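# Move the top stock card onto the nearby waste pile

## Task

Lift the uppermost card from the face-down stock and set it on the waste pile next to it, in the row closest to the viewer, so that it lies only on that pile. Nothing else may be disturbed. The cards are stiff plywood tiles. The card must stay put on its own once the robot lets go, and nothing the robot is touching at the end may sink when released, or the task fails.

## Robot and tools

Robot: two FANUC CRX arms, left_arm and right_arm, each carrying a Robotiq 140 mm two-finger gripper. Both arm bases stand on the table. left_arm's root is at (-0.018, +0.310, 0) m and right_arm's at (-0.052, -0.421, 0) m, each turned only slightly about z. Shared scene frame: the origin is on the table top midway between the arms, +x points out over the table, +y is toward left_arm's side and +z is up. The arm names do not tell you which side of an image something is on.

execute_actions takes {"actions": [...]} holding at most one item, plus an optional "pictures" boolean. An empty list only reads back the state. A wait is {"steps": N} with N up to 300 control steps of 1/30 s, counted from the last result; your own reply time uses up part of it. A motion is {"rows": [...], "steps": N} with 1 to 15 rows and N up to 15 (15 if omitted). Each row is used for one step, and the last row is repeated to fill out the count. If a call is refused, nothing is sent to the robot.

Each row is one flat list of 18 numbers covering both arms, even if only one arm moves. The first 9 belong to left_arm: six absolute joint target angles in radians (waist, shoulder, elbow, forearm roll, wrist pitch, wrist roll), then gripper position, force_limit and speed. The next 9 give the same for right_arm. The joint values are absolute targets, not offsets, in the same form as the Joint positions line. Stated ranges in radians: waist ±3.491, shoulder ±3.140, elbow -1.187 to 4.328, forearm roll ±3.316, wrist pitch ±3.140, wrist roll ±3.927. A target more than 0.010 past a range end that is also farther out than the current angle gets the call refused. The true ends can be off by about 0.010, and targets beyond them are clipped; a "joint sent to its limit" line tells you this happened, possibly for an earlier action.

The three gripper numbers all lie in [-1, 1] and are absolute settings. position: +1 is fully open (140 mm) and about -0.8 is where the pads touch. -1 closes until the fingers meet resistance. force_limit, for parts up to 40 mm wide: about 14 N at -1, 60 N at 0 and 107 N at +1. speed: about 30 mm/s at -1, 140 at 0 and 250 at +1. To leave a gripper unchanged, repeat its last three numbers, because a 0 counts as a real command. For a stronger grip while object_status is 2, raise force_limit and change position slightly, for example from -1 to -0.98.

Motion limits: joint target speeds top out at 2.62 rad/s for waist and shoulder, 3.14 for the elbow and 3.93 for the wrist joints, and take 0.5 s to ramp up. Targets may lead the measured angle by no more than 0.805 (waist, shoulder), 0.966 (elbow) or 1.21 rad (wrist joints), and a step that would move the gripper more than 70 mm from where it is gets scaled back. Large moves therefore need several calls. Between calls the arms keep heading for the last row until they settle or a step is HELD.

Result lines: each arm's state gives end_effector_position in metres (the point between the closed pads) and end_effector_quat_wxyz. These can be a little off, more so at long reach. Fingers point along the gripper's +z and close along its y. Closed fingertips extend about 33 mm past that point, open ones about 9 mm, and closing moves the tips about 24 mm farther out, so leave that much clearance above the table or stack. Joint positions and Joint velocities are listed per arm in column order. object_status: 0 moving, 1 blocked while opening, 2 blocked while closing (a grip), 3 reached the target or pads touching (a thin card may still be held). position_measured runs from 3 (open) to 230 (pads touching). "joint command not followed" means the clearance check altered some joint targets. HELD marks steps on which your row was not applied.

Cameras: cam_high and cam_low are 896x504, and cam_left_wrist and cam_right_wrist are 616x616. Images come with every result unless you pass pictures false. zoom_image takes camera and region [x0, y0, x1, y1] in pixels, at most 504x504. read_manual gives licence texts only. finished_scene with scene (1 or 2) ends the scene, grades it and cannot be undone. Replying without a tool call ends all scenes.

Avoid the following. A torque at a joint's load limit (139 N m for the big joints, 34.8 for the wrist joints, held weight included) or an outside force of 150 N stops that arm for 10 s. Do not let the arms collide, and do not press hard, drop, slam or slide things. Do not knock anything off the table, and do not disturb the other cards. Release the card so it lies flat on the waste pile alone and does not rely on the gripper. Occasional tugs or pushes may happen. Holding loads for long heats the motors; watch for MOTOR HOT before an over-temperature stop. Speed, smoothness and low effort improve the result.

Each tool is called after ">>>" as a command line: name --argument value for each argument, lists and objects as JSON in quotes; but a table of rows of numbers goes row by row, as --pt "numbers of a row", without its own name.

## Session

>>> execute_actions --actions '[]'

Scene clock: 0.00 s of 4000.00 s.
left_arm: end_effector_position=(+0.1278, +0.8759, +0.2687) position_measured=230 object_status=3 end_effector_quat_wxyz=(+0.237, -0.326, +0.915, +0.025) | right_arm: end_effector_position=(+0.3561, -0.4828, +0.3071) position_measured=230 object_status=3 end_effector_quat_wxyz=(+0.248, -0.024, +0.818, +0.518)
Joint positions: left_arm=[ 1.754  0.114 -0.044  0.485 -1.335 -2.795] | right_arm=[-0.881  0.097 -0.011 -1.159 -1.906 -0.845]
Joint velocities: left_arm=[ 0.    -0.001  0.001  0.001  0.002  0.   ] | right_arm=[-0.     0.    -0.     0.002  0.002  0.001]

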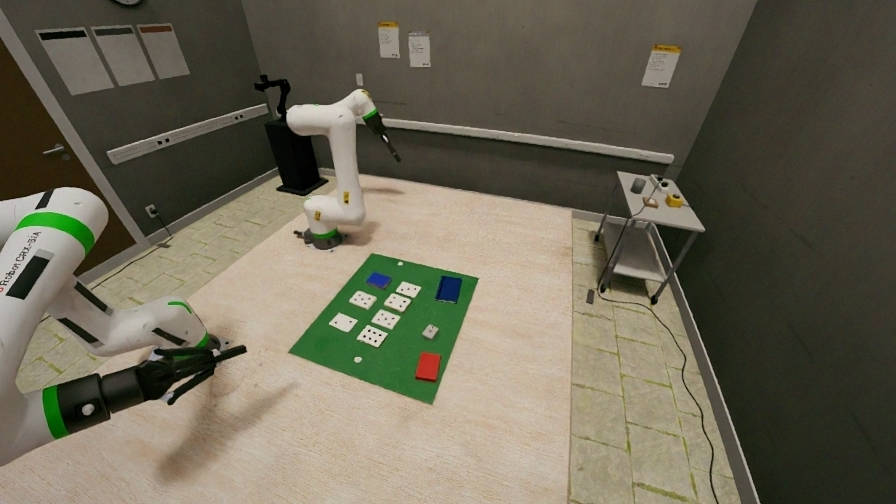

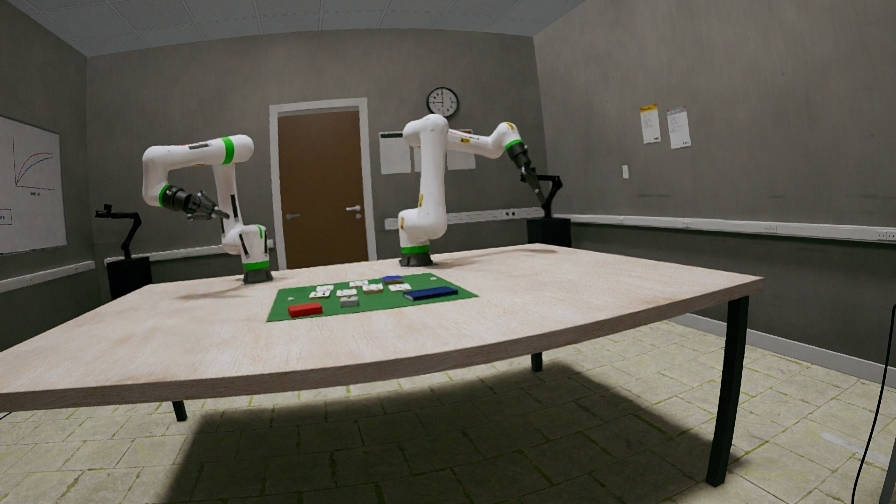

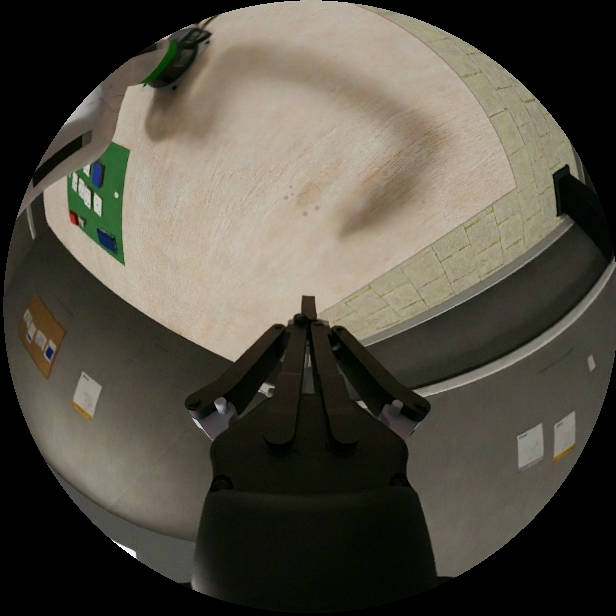

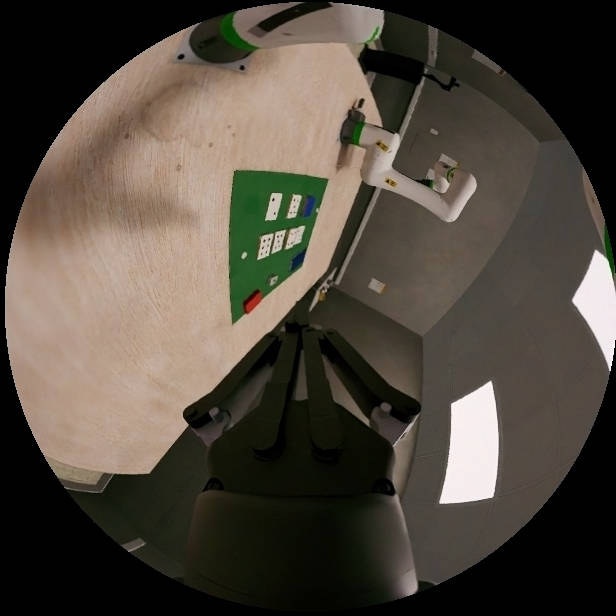

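>>> zoom_image --camera "cam_high" --region '[270, 230, 510, 410]'

>>> zoom_image --camera "cam_low" --region '[250, 250, 490, 340]'

Region (270, 230, 510, 410) of cam_high's 896x504 image, scaled by 2.100, with more detail than that image has; it fills the top 378 rows of this view, and the rest is white.

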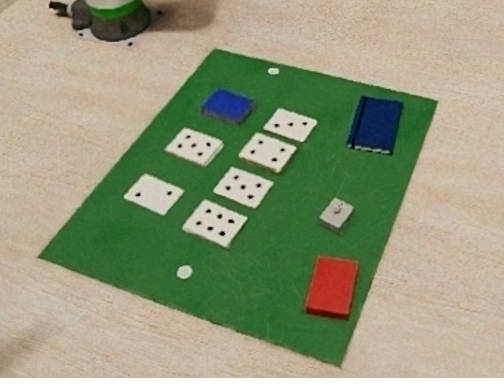

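Region (250, 250, 490, 340) of cam_low's 896x504 image, scaled by 2.100, with more detail than that image has; it fills the top 189 rows of this view, and the rest is white.

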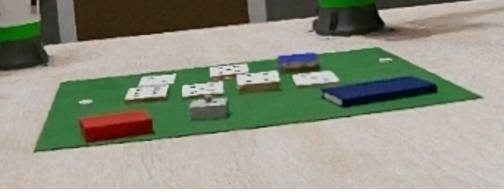

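>>> execute_actions --actions '[{"rows":[[-0.307,-0.218,-0.169,0,-1.62,-1.32,0.4,0,0,-0.881,0.097,-0.011,-1.159,-1.906,-0.845,-1,0,0]]}]' --pictures false

>>> execute_actions --actions '[{"steps":90}]'

Scene clock: 26.90 s of 4000.00 s.
left_arm: end_effector_position=(+0.2487, +0.7450, +0.2602) position_measured=128 object_status=0 end_effector_quat_wxyz=(+0.155, -0.372, +0.914, -0.045) | right_arm: end_effector_position=(+0.3563, -0.4828, +0.3070) position_measured=233 object_status=3 end_effector_quat_wxyz=(+0.248, -0.023, +0.818, +0.518)
Joint positions: left_arm=[ 1.441  0.002 -0.086  0.322 -1.431 -2.334] | right_arm=[-0.881  0.097 -0.011 -1.159 -1.906 -0.845]
Joint velocities: left_arm=[-0.826 -0.241 -0.091 -0.351 -0.206  1.103] | right_arm=[ 0.    -0.001 -0.    -0.    -0.001  0.   ]
Steps of this call (steps 1 to 90: nothing new was sent; then 23.40 s passed at rest; steps 91 to 105: all 15 steps of this action). Readings (joint positions | what the end effector reports):
91: left_arm=[1.753 0.114 -0.044 0.485 -1.335 -2.795] | right_arm=[-0.881 0.097 -0.011 -1.159 -1.906 -0.845] | left_arm position_measured=230 object_status=0 | right_arm position_measured=230 object_status=0
92: left_arm=[1.750 0.113 -0.044 0.484 -1.336 -2.790] | right_arm=[-0.881 0.097 -0.011 -1.159 -1.906 -0.845] | left_arm position_measured=227 object_status=0 | right_arm position_measured=233 object_status=0
94: left_arm=[1.726 0.103 -0.048 0.469 -1.345 -2.755] | right_arm=[-0.881 0.097 -0.011 -1.159 -1.906 -0.845] | left_arm position_measured=212 object_status=0 | right_arm position_measured=233 object_status=0
98: left_arm=[1.629 0.064 -0.063 0.413 -1.378 -2.608] | right_arm=[-0.881 0.097 -0.011 -1.159 -1.906 -0.845] | left_arm position_measured=181 object_status=0 | right_arm position_measured=233 object_status=3
105: the state above

Scene clock: 29.90 s of 4000.00 s.
left_arm: end_effector_position=(+0.2800, +0.1000, +0.2498) position_measured=78 object_status=3 end_effector_quat_wxyz=(-0.000, -0.001, +1.000, +0.000) | right_arm: end_effector_position=(+0.3563, -0.4828, +0.3070) position_measured=233 object_status=3 end_effector_quat_wxyz=(+0.248, -0.023, +0.818, +0.518)
Joint positions: left_arm=[-0.307 -0.218 -0.169 -0.    -1.62  -1.32 ] | right_arm=[-0.881  0.097 -0.011 -1.159 -1.906 -0.845]
Joint velocities: left_arm=[-0.001  0.     0.001 -0.    -0.     0.   ] | right_arm=[ 0.001  0.     0.     0.001 -0.002 -0.   ]
Steps of this call (steps 1 to 75: the robot went on to your last target; steps 76 to 90: nothing new was sent). Readings (joint positions | what the end effector reports):
1: left_arm=[1.413 -0.006 -0.089 0.311 -1.438 -2.297] | right_arm=[-0.881 0.097 -0.011 -1.159 -1.906 -0.845] | left_arm position_measured=120 object_status=0 | right_arm position_measured=233 object_status=3
2: left_arm=[1.385 -0.014 -0.092 0.299 -1.444 -2.261] | right_arm=[-0.881 0.097 -0.011 -1.159 -1.906 -0.845] | left_arm position_measured=113 object_status=0 | right_arm position_measured=233 object_status=3
4: left_arm=[1.327 -0.029 -0.098 0.277 -1.457 -2.192] | right_arm=[-0.881 0.097 -0.011 -1.159 -1.906 -0.845] | left_arm position_measured=98 object_status=0 | right_arm position_measured=233 object_status=3
8: left_arm=[1.209 -0.056 -0.108 0.237 -1.481 -2.064] | right_arm=[-0.881 0.097 -0.011 -1.159 -1.906 -0.845] | left_arm position_measured=78 object_status=0 | right_arm position_measured=233 object_status=3
90: the state above
All arms were judged still, so your last target was given up. Only a new action makes them travel on or press farther. Fingers that are still opening or closing keep moving.

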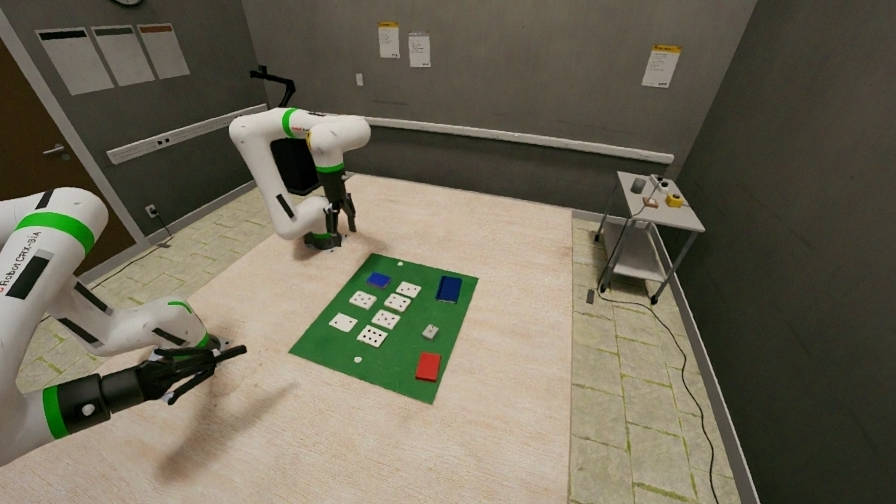

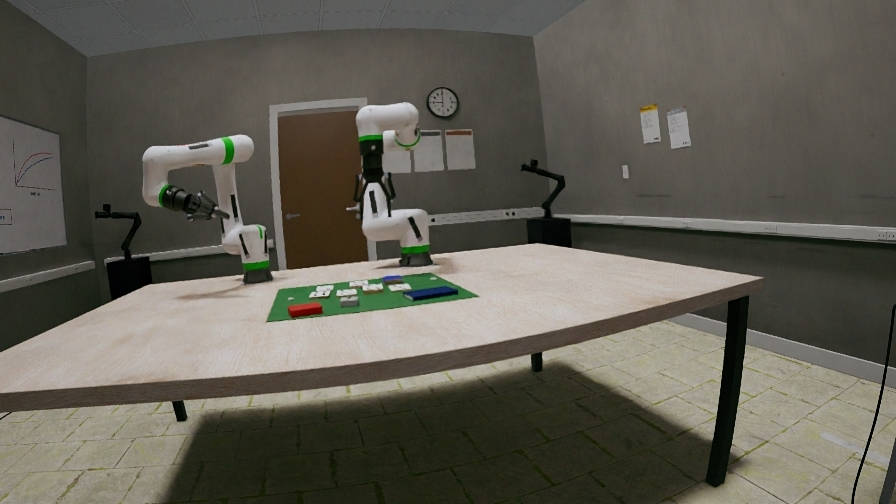

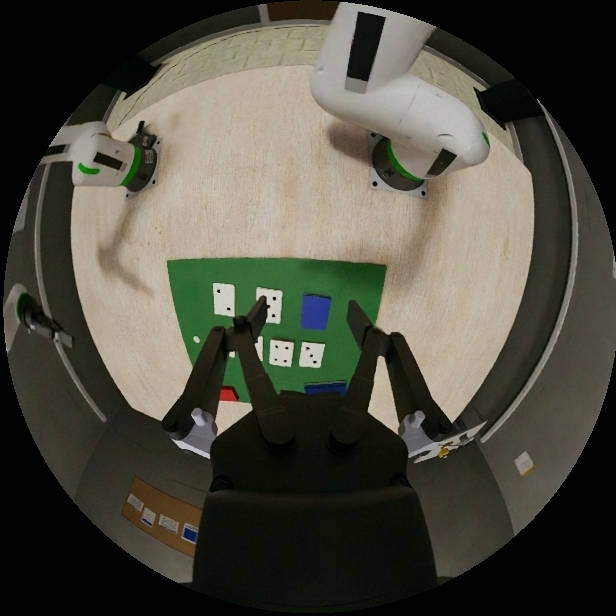

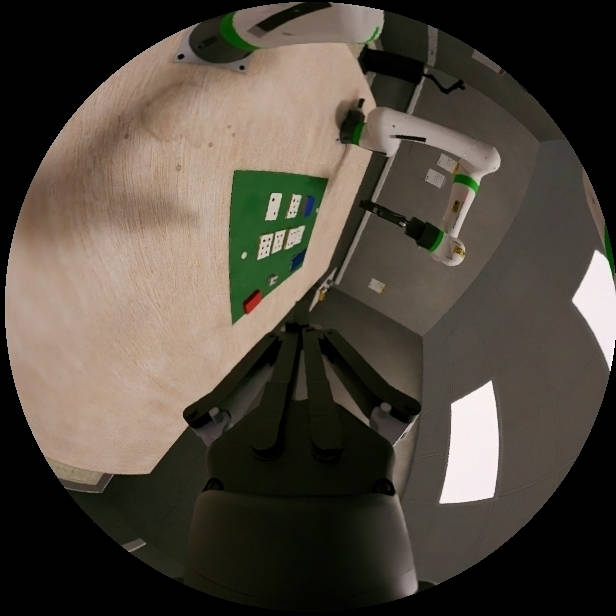

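>>> execute_actions --actions '[{"rows":[[-0.219,0.0139,-0.339,0,-1.218,-1.41,0.4,0,0,-0.881,0.097,-0.011,-1.159,-1.906,-0.845,-1,0,0]]}]' --pictures false

>>> execute_actions --actions '[{"steps":30}]'

>>> zoom_image --camera "cam_low" --region '[320, 220, 460, 310]'

Scene clock: 43.97 s of 4000.00 s.
left_arm: end_effector_position=(+0.3630, +0.1152, +0.0945) position_measured=78 object_status=3 end_effector_quat_wxyz=(-0.000, +0.000, +1.000, -0.000) | right_arm: end_effector_position=(+0.3563, -0.4828, +0.3070) position_measured=233 object_status=3 end_effector_quat_wxyz=(+0.248, -0.023, +0.818, +0.518)
Joint positions: left_arm=[-0.222  0.007 -0.334  0.    -1.23  -1.407] | right_arm=[-0.881  0.097 -0.011 -1.159 -1.906 -0.845]
Joint velocities: left_arm=[ 0.087  0.233 -0.169  0.002  0.4   -0.09 ] | right_arm=[-0.    -0.     0.    -0.001  0.002 -0.001]
Steps of this call (steps 1 to 90: nothing new was sent; then 10.57 s passed at rest; steps 91 to 105: all 15 steps of this action). Readings (joint positions | what the end effector reports):
91: left_arm=[-0.307 -0.218 -0.169 0.000 -1.620 -1.320] | right_arm=[-0.881 0.097 -0.011 -1.159 -1.906 -0.845] | left_arm position_measured=78 object_status=3 | right_arm position_measured=233 object_status=3
92: left_arm=[-0.306 -0.216 -0.171 0.000 -1.615 -1.320] | right_arm=[-0.881 0.097 -0.011 -1.159 -1.906 -0.845] | left_arm position_measured=78 object_status=3 | right_arm position_measured=233 object_status=3
94: left_arm=[-0.298 -0.195 -0.186 0.000 -1.579 -1.328] | right_arm=[-0.881 0.097 -0.011 -1.159 -1.906 -0.845] | left_arm position_measured=78 object_status=3 | right_arm position_measured=233 object_status=3
98: left_arm=[-0.268 -0.116 -0.244 0.000 -1.444 -1.359] | right_arm=[-0.881 0.097 -0.011 -1.159 -1.906 -0.845] | left_arm position_measured=78 object_status=3 | right_arm position_measured=233 object_status=3
105: the state above

Scene clock: 44.97 s of 4000.00 s.
left_arm: end_effector_position=(+0.3648, +0.1161, +0.0898) position_measured=78 object_status=3 end_effector_quat_wxyz=(-0.000, +0.000, +1.000, +0.000) | right_arm: end_effector_position=(+0.3563, -0.4828, +0.3070) position_measured=233 object_status=3 end_effector_quat_wxyz=(+0.248, -0.023, +0.818, +0.518)
Joint positions: left_arm=[-0.219  0.014 -0.339 -0.    -1.218 -1.41 ] | right_arm=[-0.881  0.097 -0.011 -1.159 -1.906 -0.845]
Joint velocities: left_arm=[ 0.     0.    -0.     0.     0.002 -0.   ] | right_arm=[-0.001 -0.    -0.     0.002  0.002  0.   ]
Steps of this call (steps 1 to 30: the robot went on to your last target). Readings (joint positions | what the end effector reports):
1: left_arm=[-0.220 0.013 -0.338 0.000 -1.221 -1.409] | right_arm=[-0.881 0.097 -0.011 -1.159 -1.906 -0.845] | left_arm position_measured=78 object_status=3 | right_arm position_measured=233 object_status=3
2: left_arm=[-0.219 0.014 -0.339 0.000 -1.219 -1.410] | right_arm=[-0.881 0.097 -0.011 -1.159 -1.906 -0.845] | left_arm position_measured=78 object_status=3 | right_arm position_measured=233 object_status=3
4: left_arm=[-0.219 0.014 -0.339 0.000 -1.218 -1.410] | right_arm=[-0.881 0.097 -0.011 -1.159 -1.906 -0.845] | left_arm position_measured=78 object_status=3 | right_arm position_measured=233 object_status=3
8: left_arm=[-0.219 0.014 -0.339 0.000 -1.218 -1.410] | right_arm=[-0.881 0.097 -0.011 -1.159 -1.906 -0.845] | left_arm position_measured=78 object_status=3 | right_arm position_measured=233 object_status=3
30: the state above
All arms were judged still, so your last target was given up. Only a new action makes them travel on or press farther. Fingers that are still opening or closing keep moving.

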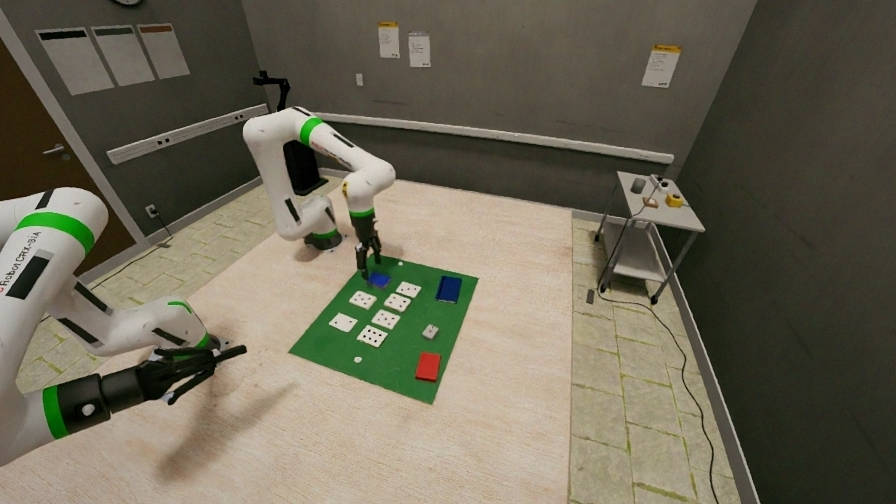

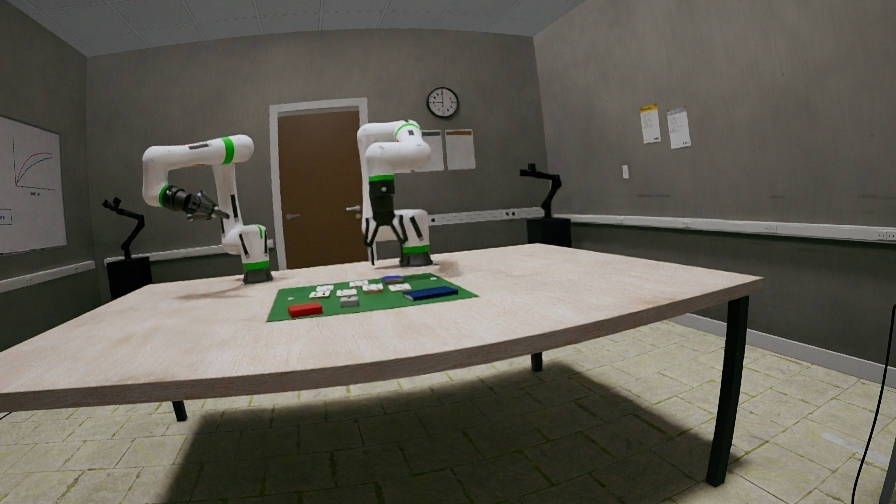

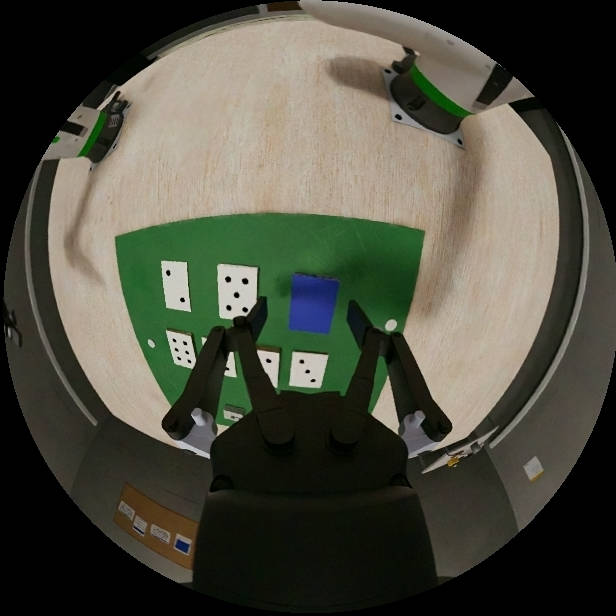

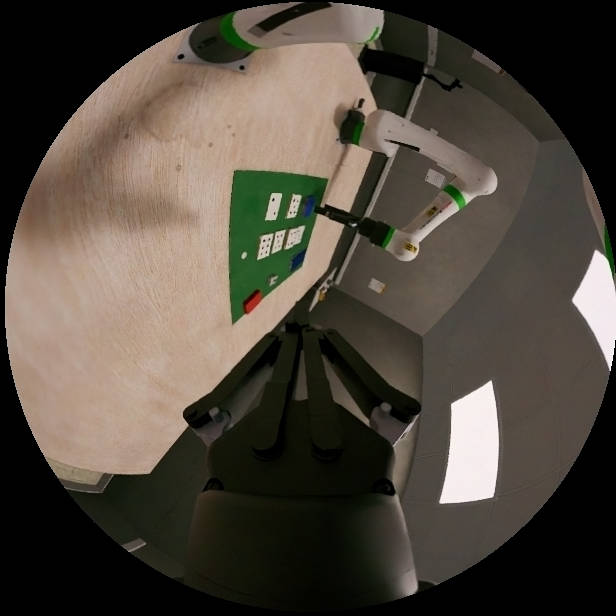

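Region (320, 220, 460, 310) of cam_low's 896x504 image, scaled by 3.600, with more detail than that image has; it fills the top 324 rows of this view, and the rest is white.

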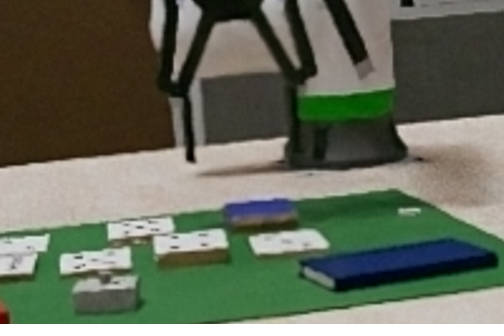

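>>> execute_actions --actions '[{"rows":[[-0.193,0.0796,-0.345,0,-1.146,-1.506,0.2,-0.5,0,-0.881,0.097,-0.011,-1.159,-1.906,-0.845,-1,0,0]]}]'

>>> zoom_image --camera "cam_low" --region '[340, 240, 440, 300]'

>>> zoom_image --camera "cam_left_wrist" --region '[180, 220, 400, 380]'

Scene clock: 66.53 s of 4000.00 s.
left_arm: end_effector_position=(+0.3848, +0.1241, +0.0599) position_measured=104 object_status=3 end_effector_quat_wxyz=(-0.000, +0.035, +0.999, +0.000) | right_arm: end_effector_position=(+0.3563, -0.4828, +0.3070) position_measured=233 object_status=3 end_effector_quat_wxyz=(+0.248, -0.023, +0.818, +0.518)
Joint positions: left_arm=[-0.193  0.08  -0.345 -0.    -1.146 -1.506] | right_arm=[-0.881  0.097 -0.011 -1.159 -1.906 -0.845]
Joint velocities: left_arm=[-0.001 -0.     0.    -0.001 -0.001 -0.001] | right_arm=[ 0.     0.    -0.    -0.     0.001 -0.001]
Steps of this call (steps 1 to 90: nothing new was sent; then 18.07 s passed at rest; steps 91 to 105: all 15 steps of this action). Readings (joint positions | what the end effector reports):
91: left_arm=[-0.219 0.014 -0.339 -0.000 -1.218 -1.410] | right_arm=[-0.881 0.097 -0.011 -1.159 -1.906 -0.845] | left_arm position_measured=78 object_status=0 | right_arm position_measured=233 object_status=3
92: left_arm=[-0.218 0.017 -0.339 -0.000 -1.214 -1.415] | right_arm=[-0.881 0.097 -0.011 -1.159 -1.906 -0.845] | left_arm position_measured=82 object_status=0 | right_arm position_measured=233 object_status=3
94: left_arm=[-0.208 0.041 -0.341 0.000 -1.188 -1.450] | right_arm=[-0.881 0.097 -0.011 -1.159 -1.906 -0.845] | left_arm position_measured=97 object_status=0 | right_arm position_measured=233 object_status=3
98: left_arm=[-0.193 0.080 -0.345 -0.000 -1.146 -1.506] | right_arm=[-0.881 0.097 -0.011 -1.159 -1.906 -0.845] | left_arm position_measured=104 object_status=0 | right_arm position_measured=233 object_status=3
105: the state above

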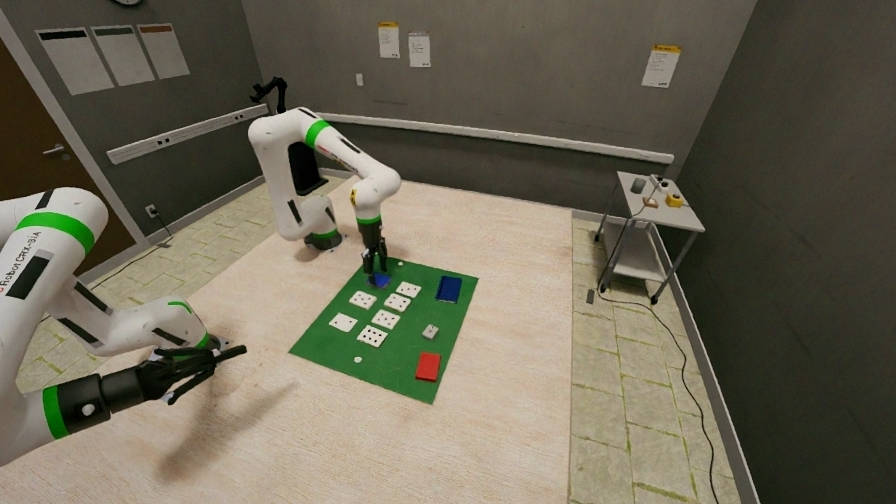

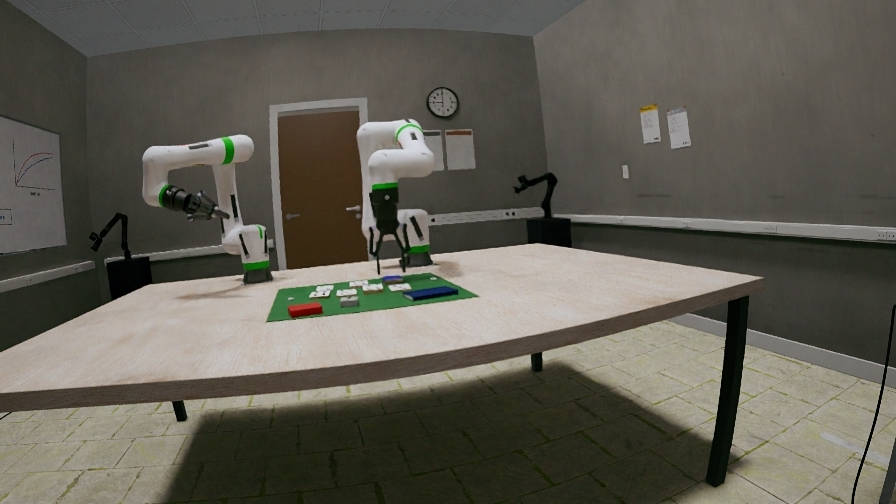

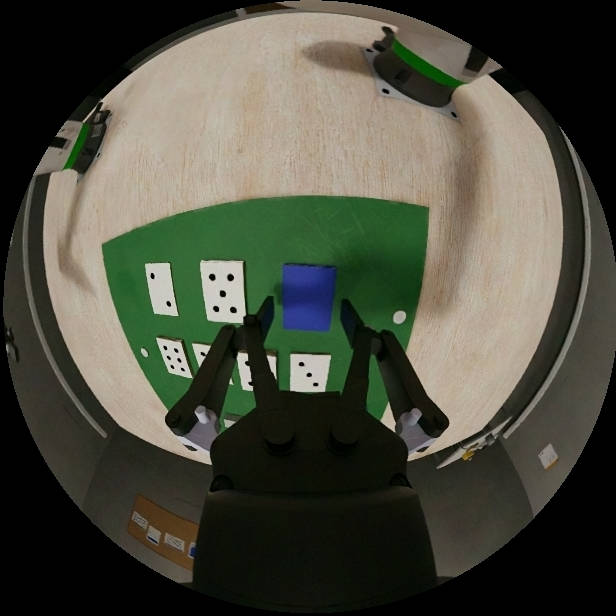

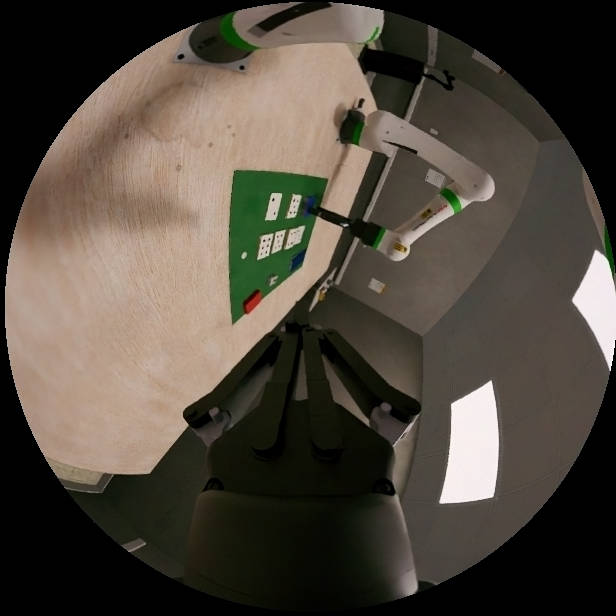

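Region (340, 240, 440, 300) of cam_low's 896x504 image, scaled by 5.040, with more detail than that image has; it fills the top 302 rows of this view, and the rest is white.

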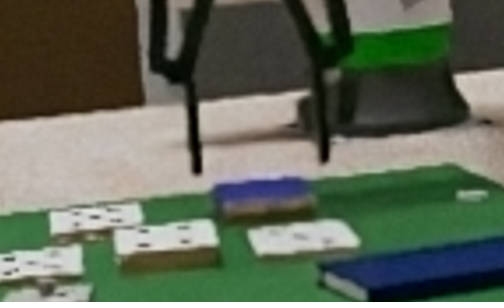

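Region (180, 220, 400, 380) of cam_left_wrist's 616x616 image, scaled by 2.291, with more detail than that image has; it fills the top 367 rows of this view, and the rest is white.

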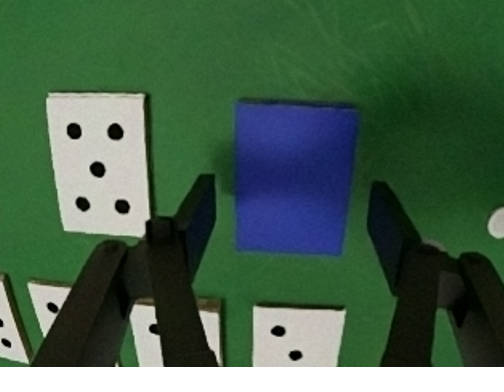

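>>> execute_actions --actions '[{"rows":[[-0.193,0.0713,-0.3795,0,-1.1198,-1.506,0.08,-0.5,-0.5,-0.881,0.097,-0.011,-1.159,-1.906,-0.845,-1,0,0]]}]'

>>> zoom_image --camera "cam_low" --region '[360, 255, 420, 295]'

>>> zoom_image --camera "cam_left_wrist" --region '[180, 220, 400, 380]'

>>> zoom_image --camera "cam_high" --region '[340, 255, 420, 315]'

Scene clock: 80.53 s of 4000.00 s.
left_arm: end_effector_position=(+0.3768, +0.1251, +0.0501) position_measured=119 object_status=3 end_effector_quat_wxyz=(+0.000, +0.035, +0.999, -0.000) | right_arm: end_effector_position=(+0.3563, -0.4828, +0.3070) position_measured=233 object_status=3 end_effector_quat_wxyz=(+0.248, -0.023, +0.818, +0.518)
Joint positions: left_arm=[-0.193  0.071 -0.379  0.    -1.12  -1.506] | right_arm=[-0.881  0.097 -0.011 -1.159 -1.906 -0.845]
Joint velocities: left_arm=[ 0.    -0.     0.    -0.     0.002  0.001] | right_arm=[-0.001 -0.    -0.     0.001 -0.002 -0.   ]
Steps of this call (steps 1 to 15: the robot went on to your last target; steps 16 to 90: nothing new was sent; then 10.50 s passed at rest; steps 91 to 105: all 15 steps of this action). Readings (joint positions | what the end effector reports):
91: left_arm=[-0.193 0.080 -0.345 0.000 -1.146 -1.506] | right_arm=[-0.881 0.097 -0.011 -1.159 -1.906 -0.845] | left_arm position_measured=104 object_status=0 | right_arm position_measured=233 object_status=3
92: left_arm=[-0.193 0.079 -0.348 0.000 -1.143 -1.506] | right_arm=[-0.881 0.097 -0.011 -1.159 -1.906 -0.845] | left_arm position_measured=106 object_status=0 | right_arm position_measured=233 object_status=3
94: left_arm=[-0.193 0.073 -0.371 0.000 -1.126 -1.506] | right_arm=[-0.881 0.097 -0.011 -1.159 -1.906 -0.845] | left_arm position_measured=115 object_status=0 | right_arm position_measured=233 object_status=3
98: left_arm=[-0.193 0.071 -0.379 0.000 -1.120 -1.506] | right_arm=[-0.881 0.097 -0.011 -1.159 -1.906 -0.845] | left_arm position_measured=119 object_status=0 | right_arm position_measured=233 object_status=3
105: the state above

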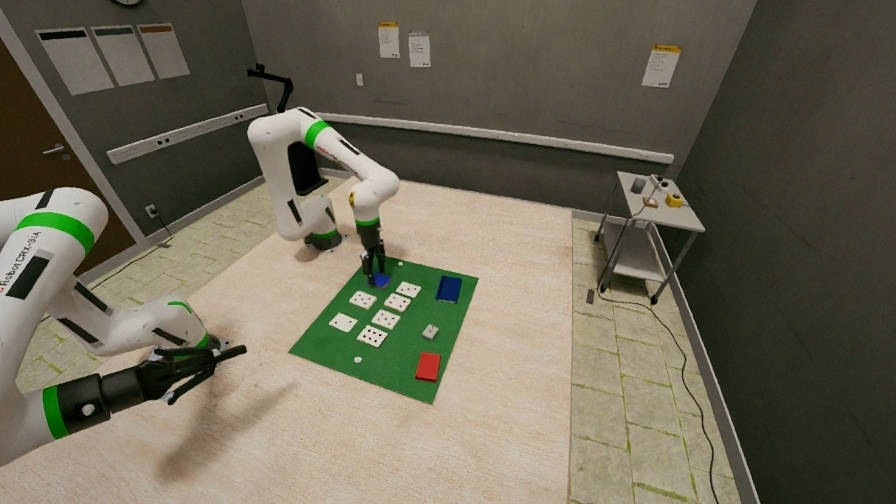

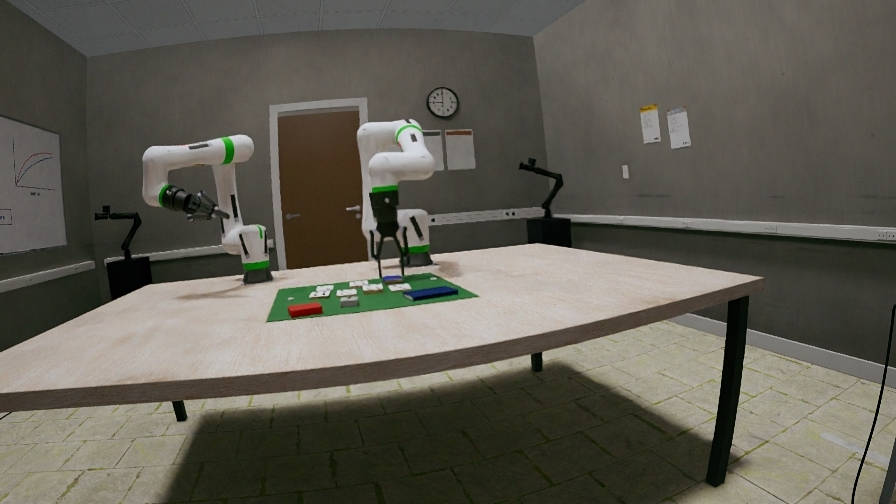

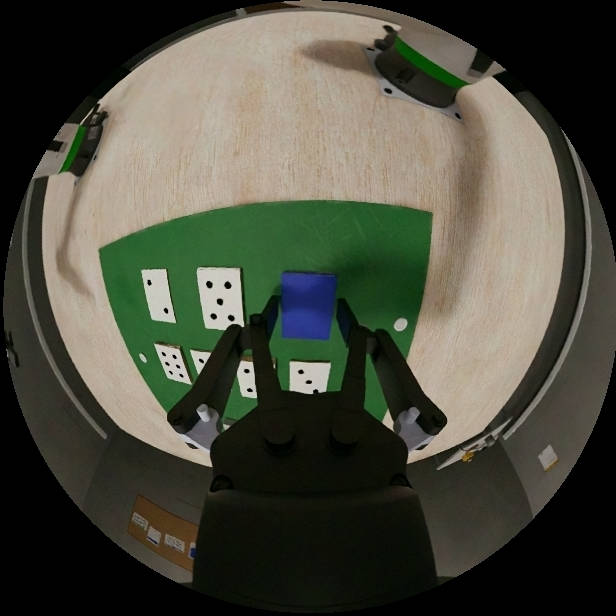

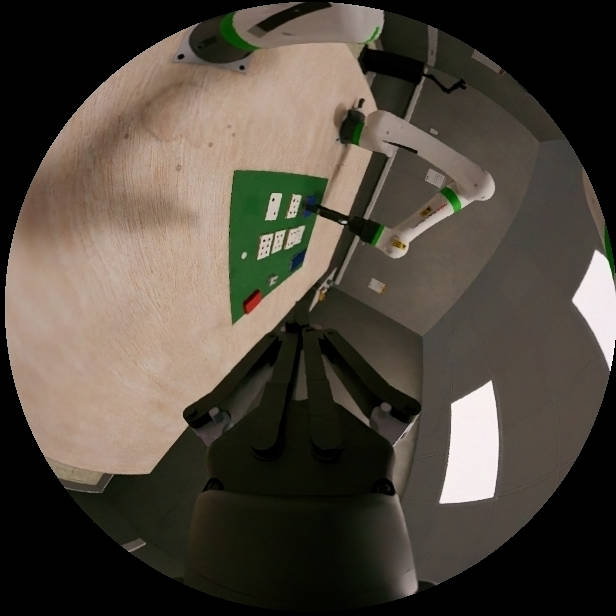

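Region (360, 255, 420, 295) of cam_low's 896x504 image, scaled by 8.400, with more detail than that image has.

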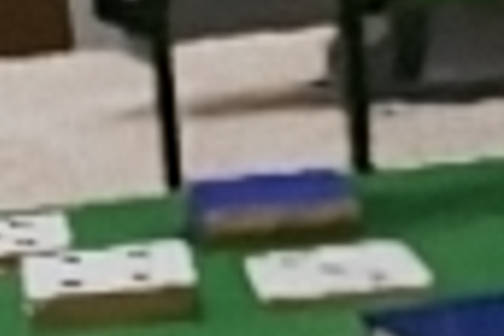

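Region (180, 220, 400, 380) of cam_left_wrist's 616x616 image, scaled by 2.291, with more detail than that image has; it fills the top 367 rows of this view, and the rest is white.

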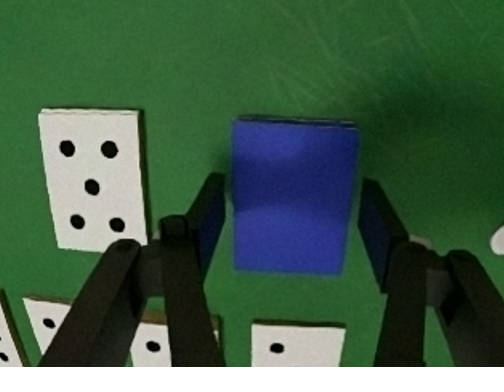

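Region (340, 255, 420, 315) of cam_high's 896x504 image, scaled by 6.300, with more detail than that image has; it fills the top 378 rows of this view, and the rest is white.

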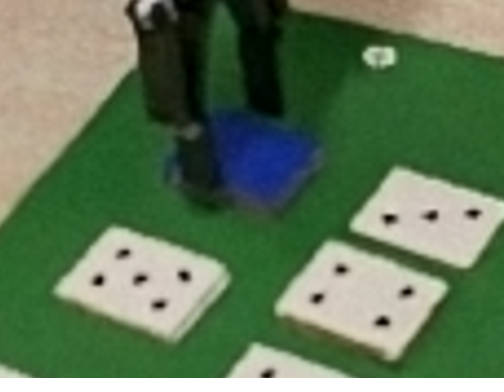

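>>> execute_actions --actions '[{"rows":[[-0.193,0.0756,-0.3851,0,-1.11,-1.506,0.08,-1,-0.5,-0.881,0.097,-0.011,-1.159,-1.906,-0.845,-1,0,0],[-0.193,0.0756,-0.3851,0,-1.11,-1.506,0.08,-1,-0.5,-0.881,0.097,-0.011,-1.159,-1.906,-0.845,-1,0,0],[-0.193,0.0756,-0.3851,0,-1.11,-1.506,0.08,-1,-0.5,-0.881,0.097,-0.011,-1.159,-1.906,-0.845,-1,0,0],[-0.193,0.0756,-0.3851,0,-1.11,-1.506,0.08,-1,-0.5,-0.881,0.097,-0.011,-1.159,-1.906,-0.845,-1,0,0],[-0.193,0.0756,-0.3851,0,-1.11,-1.506,0.08,-1,-0.5,-0.881,0.097,-0.011,-1.159,-1.906,-0.845,-1,0,0],[-0.193,0.0756,-0.3851,0,-1.11,-1.506,-0.1,-1,-0.5,-0.881,0.097,-0.011,-1.159,-1.906,-0.845,-1,0,0]]}]' --pictures false

>>> execute_actions --actions '[{"steps":10}]'

>>> zoom_image --camera "cam_low" --region '[360, 255, 420, 295]'

>>> zoom_image --camera "cam_left_wrist" --region '[180, 220, 400, 380]'

Scene clock: 93.80 s of 4000.00 s.
left_arm: end_effector_position=(+0.3767, +0.1252, +0.0462) position_measured=134 object_status=0 end_effector_quat_wxyz=(+0.000, +0.035, +0.999, +0.000) | right_arm: end_effector_position=(+0.3563, -0.4828, +0.3070) position_measured=233 object_status=3 end_effector_quat_wxyz=(+0.248, -0.023, +0.818, +0.518)
Joint positions: left_arm=[-0.193  0.076 -0.385 -0.    -1.11  -1.506] | right_arm=[-0.881  0.097 -0.011 -1.159 -1.906 -0.845]
Joint velocities: left_arm=[ 0.     0.     0.002 -0.001  0.001  0.   ] | right_arm=[-0.001 -0.001 -0.    -0.001 -0.     0.001]
Steps of this call (steps 1 to 15: the robot went on to your last target; steps 16 to 90: nothing new was sent; then 9.77 s passed at rest; steps 91 to 105: all 15 steps of this action). Readings (joint positions | what the end effector reports):
91: left_arm=[-0.193 0.071 -0.380 0.000 -1.120 -1.506] | right_arm=[-0.881 0.097 -0.011 -1.159 -1.906 -0.845] | left_arm position_measured=119 object_status=3 | right_arm position_measured=233 object_status=3
92: left_arm=[-0.193 0.072 -0.382 -0.000 -1.116 -1.506] | right_arm=[-0.881 0.097 -0.011 -1.159 -1.906 -0.845] | left_arm position_measured=119 object_status=3 | right_arm position_measured=233 object_status=3
94: left_arm=[-0.193 0.075 -0.385 -0.000 -1.110 -1.506] | right_arm=[-0.881 0.097 -0.011 -1.159 -1.906 -0.845] | left_arm position_measured=119 object_status=3 | right_arm position_measured=233 object_status=3
98: left_arm=[-0.193 0.075 -0.385 -0.000 -1.110 -1.506] | right_arm=[-0.881 0.097 -0.011 -1.159 -1.906 -0.845] | left_arm position_measured=125 object_status=0 | right_arm position_measured=233 object_status=3
105: the state above

Scene clock: 94.13 s of 4000.00 s.
left_arm: end_effector_position=(+0.3767, +0.1252, +0.0461) position_measured=134 object_status=2 end_effector_quat_wxyz=(+0.000, +0.035, +0.999, +0.000) | right_arm: end_effector_position=(+0.3563, -0.4828, +0.3070) position_measured=233 object_status=3 end_effector_quat_wxyz=(+0.248, -0.023, +0.818, +0.518)
Joint positions: left_arm=[-0.193  0.076 -0.385 -0.    -1.11  -1.506] | right_arm=[-0.881  0.097 -0.011 -1.159 -1.906 -0.845]
Joint velocities: left_arm=[ 0.     0.001  0.001 -0.001  0.001 -0.   ] | right_arm=[ 0.    -0.001  0.    -0.002 -0.    -0.001]
Steps of this call (steps 1 to 10: the robot went on to your last target). Readings (joint positions | what the end effector reports):
1: left_arm=[-0.193 0.076 -0.385 -0.000 -1.110 -1.506] | right_arm=[-0.881 0.097 -0.011 -1.159 -1.906 -0.845] | left_arm position_measured=134 object_status=0 | right_arm position_measured=233 object_status=3
2: left_arm=[-0.193 0.076 -0.385 -0.000 -1.110 -1.506] | right_arm=[-0.881 0.097 -0.011 -1.159 -1.906 -0.845] | left_arm position_measured=134 object_status=0 | right_arm position_measured=233 object_status=3
4: left_arm=[-0.193 0.076 -0.385 -0.000 -1.110 -1.506] | right_arm=[-0.881 0.097 -0.011 -1.159 -1.906 -0.845] | left_arm position_measured=134 object_status=2 | right_arm position_measured=233 object_status=3
8: left_arm=[-0.193 0.076 -0.385 -0.000 -1.110 -1.506] | right_arm=[-0.881 0.097 -0.011 -1.159 -1.906 -0.845] | left_arm position_measured=134 object_status=2 | right_arm position_measured=233 object_status=3
10: the state above

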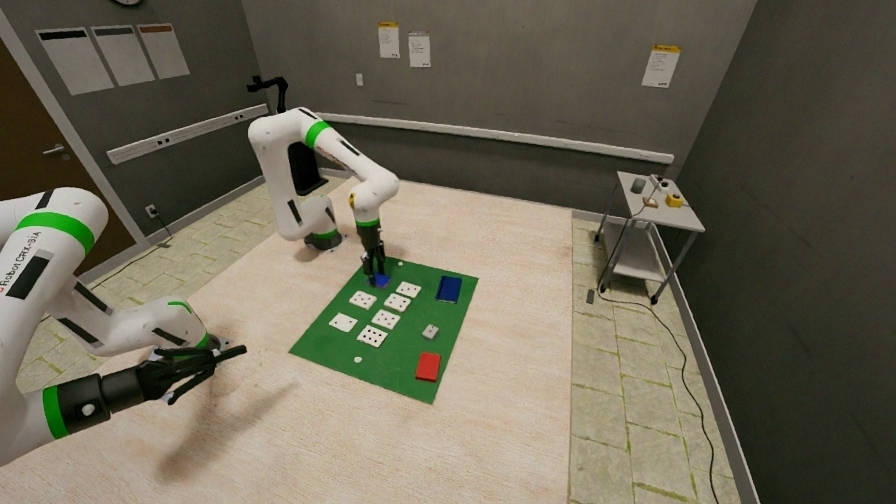

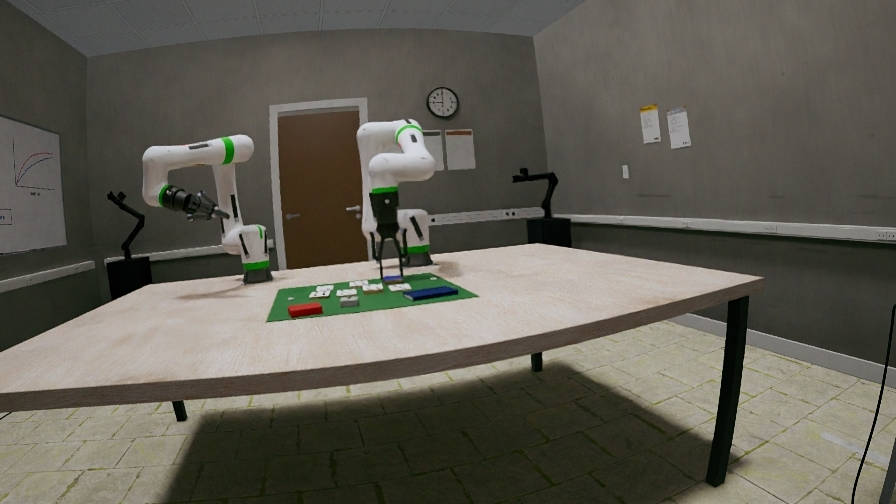

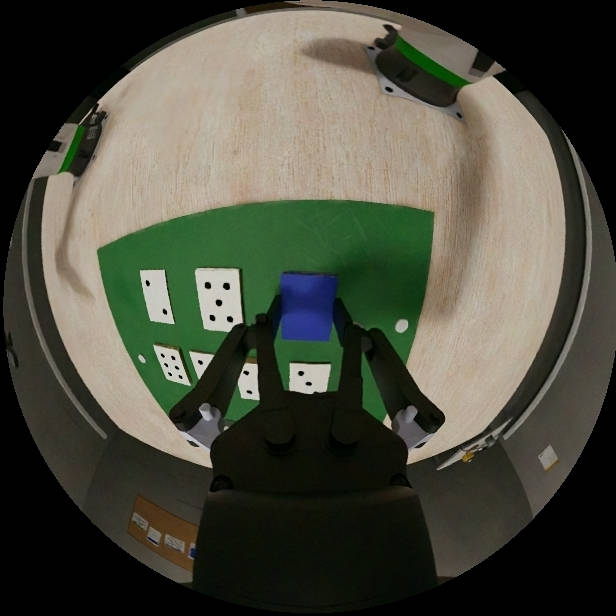

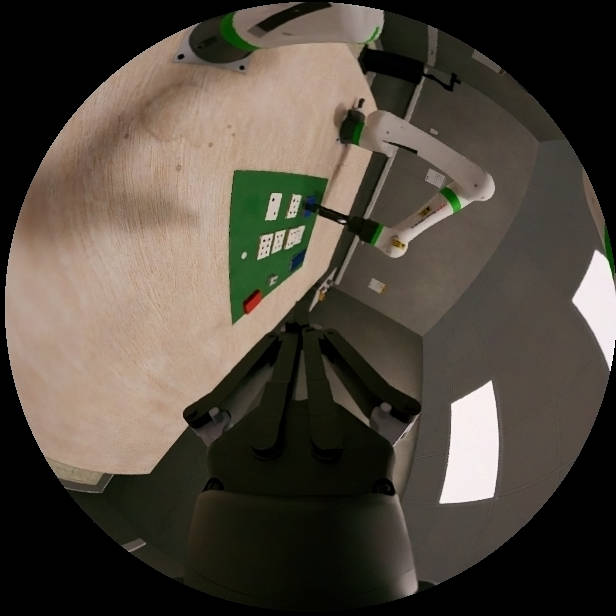

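Region (360, 255, 420, 295) of cam_low's 896x504 image, scaled by 8.400, with more detail than that image has.

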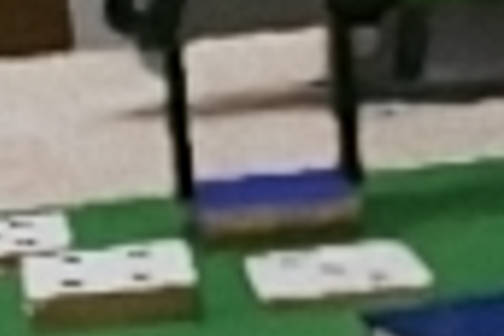

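Region (180, 220, 400, 380) of cam_left_wrist's 616x616 image, scaled by 2.291, with more detail than that image has; it fills the top 367 rows of this view, and the rest is white.

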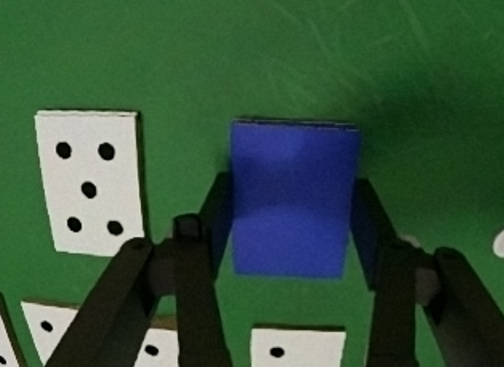

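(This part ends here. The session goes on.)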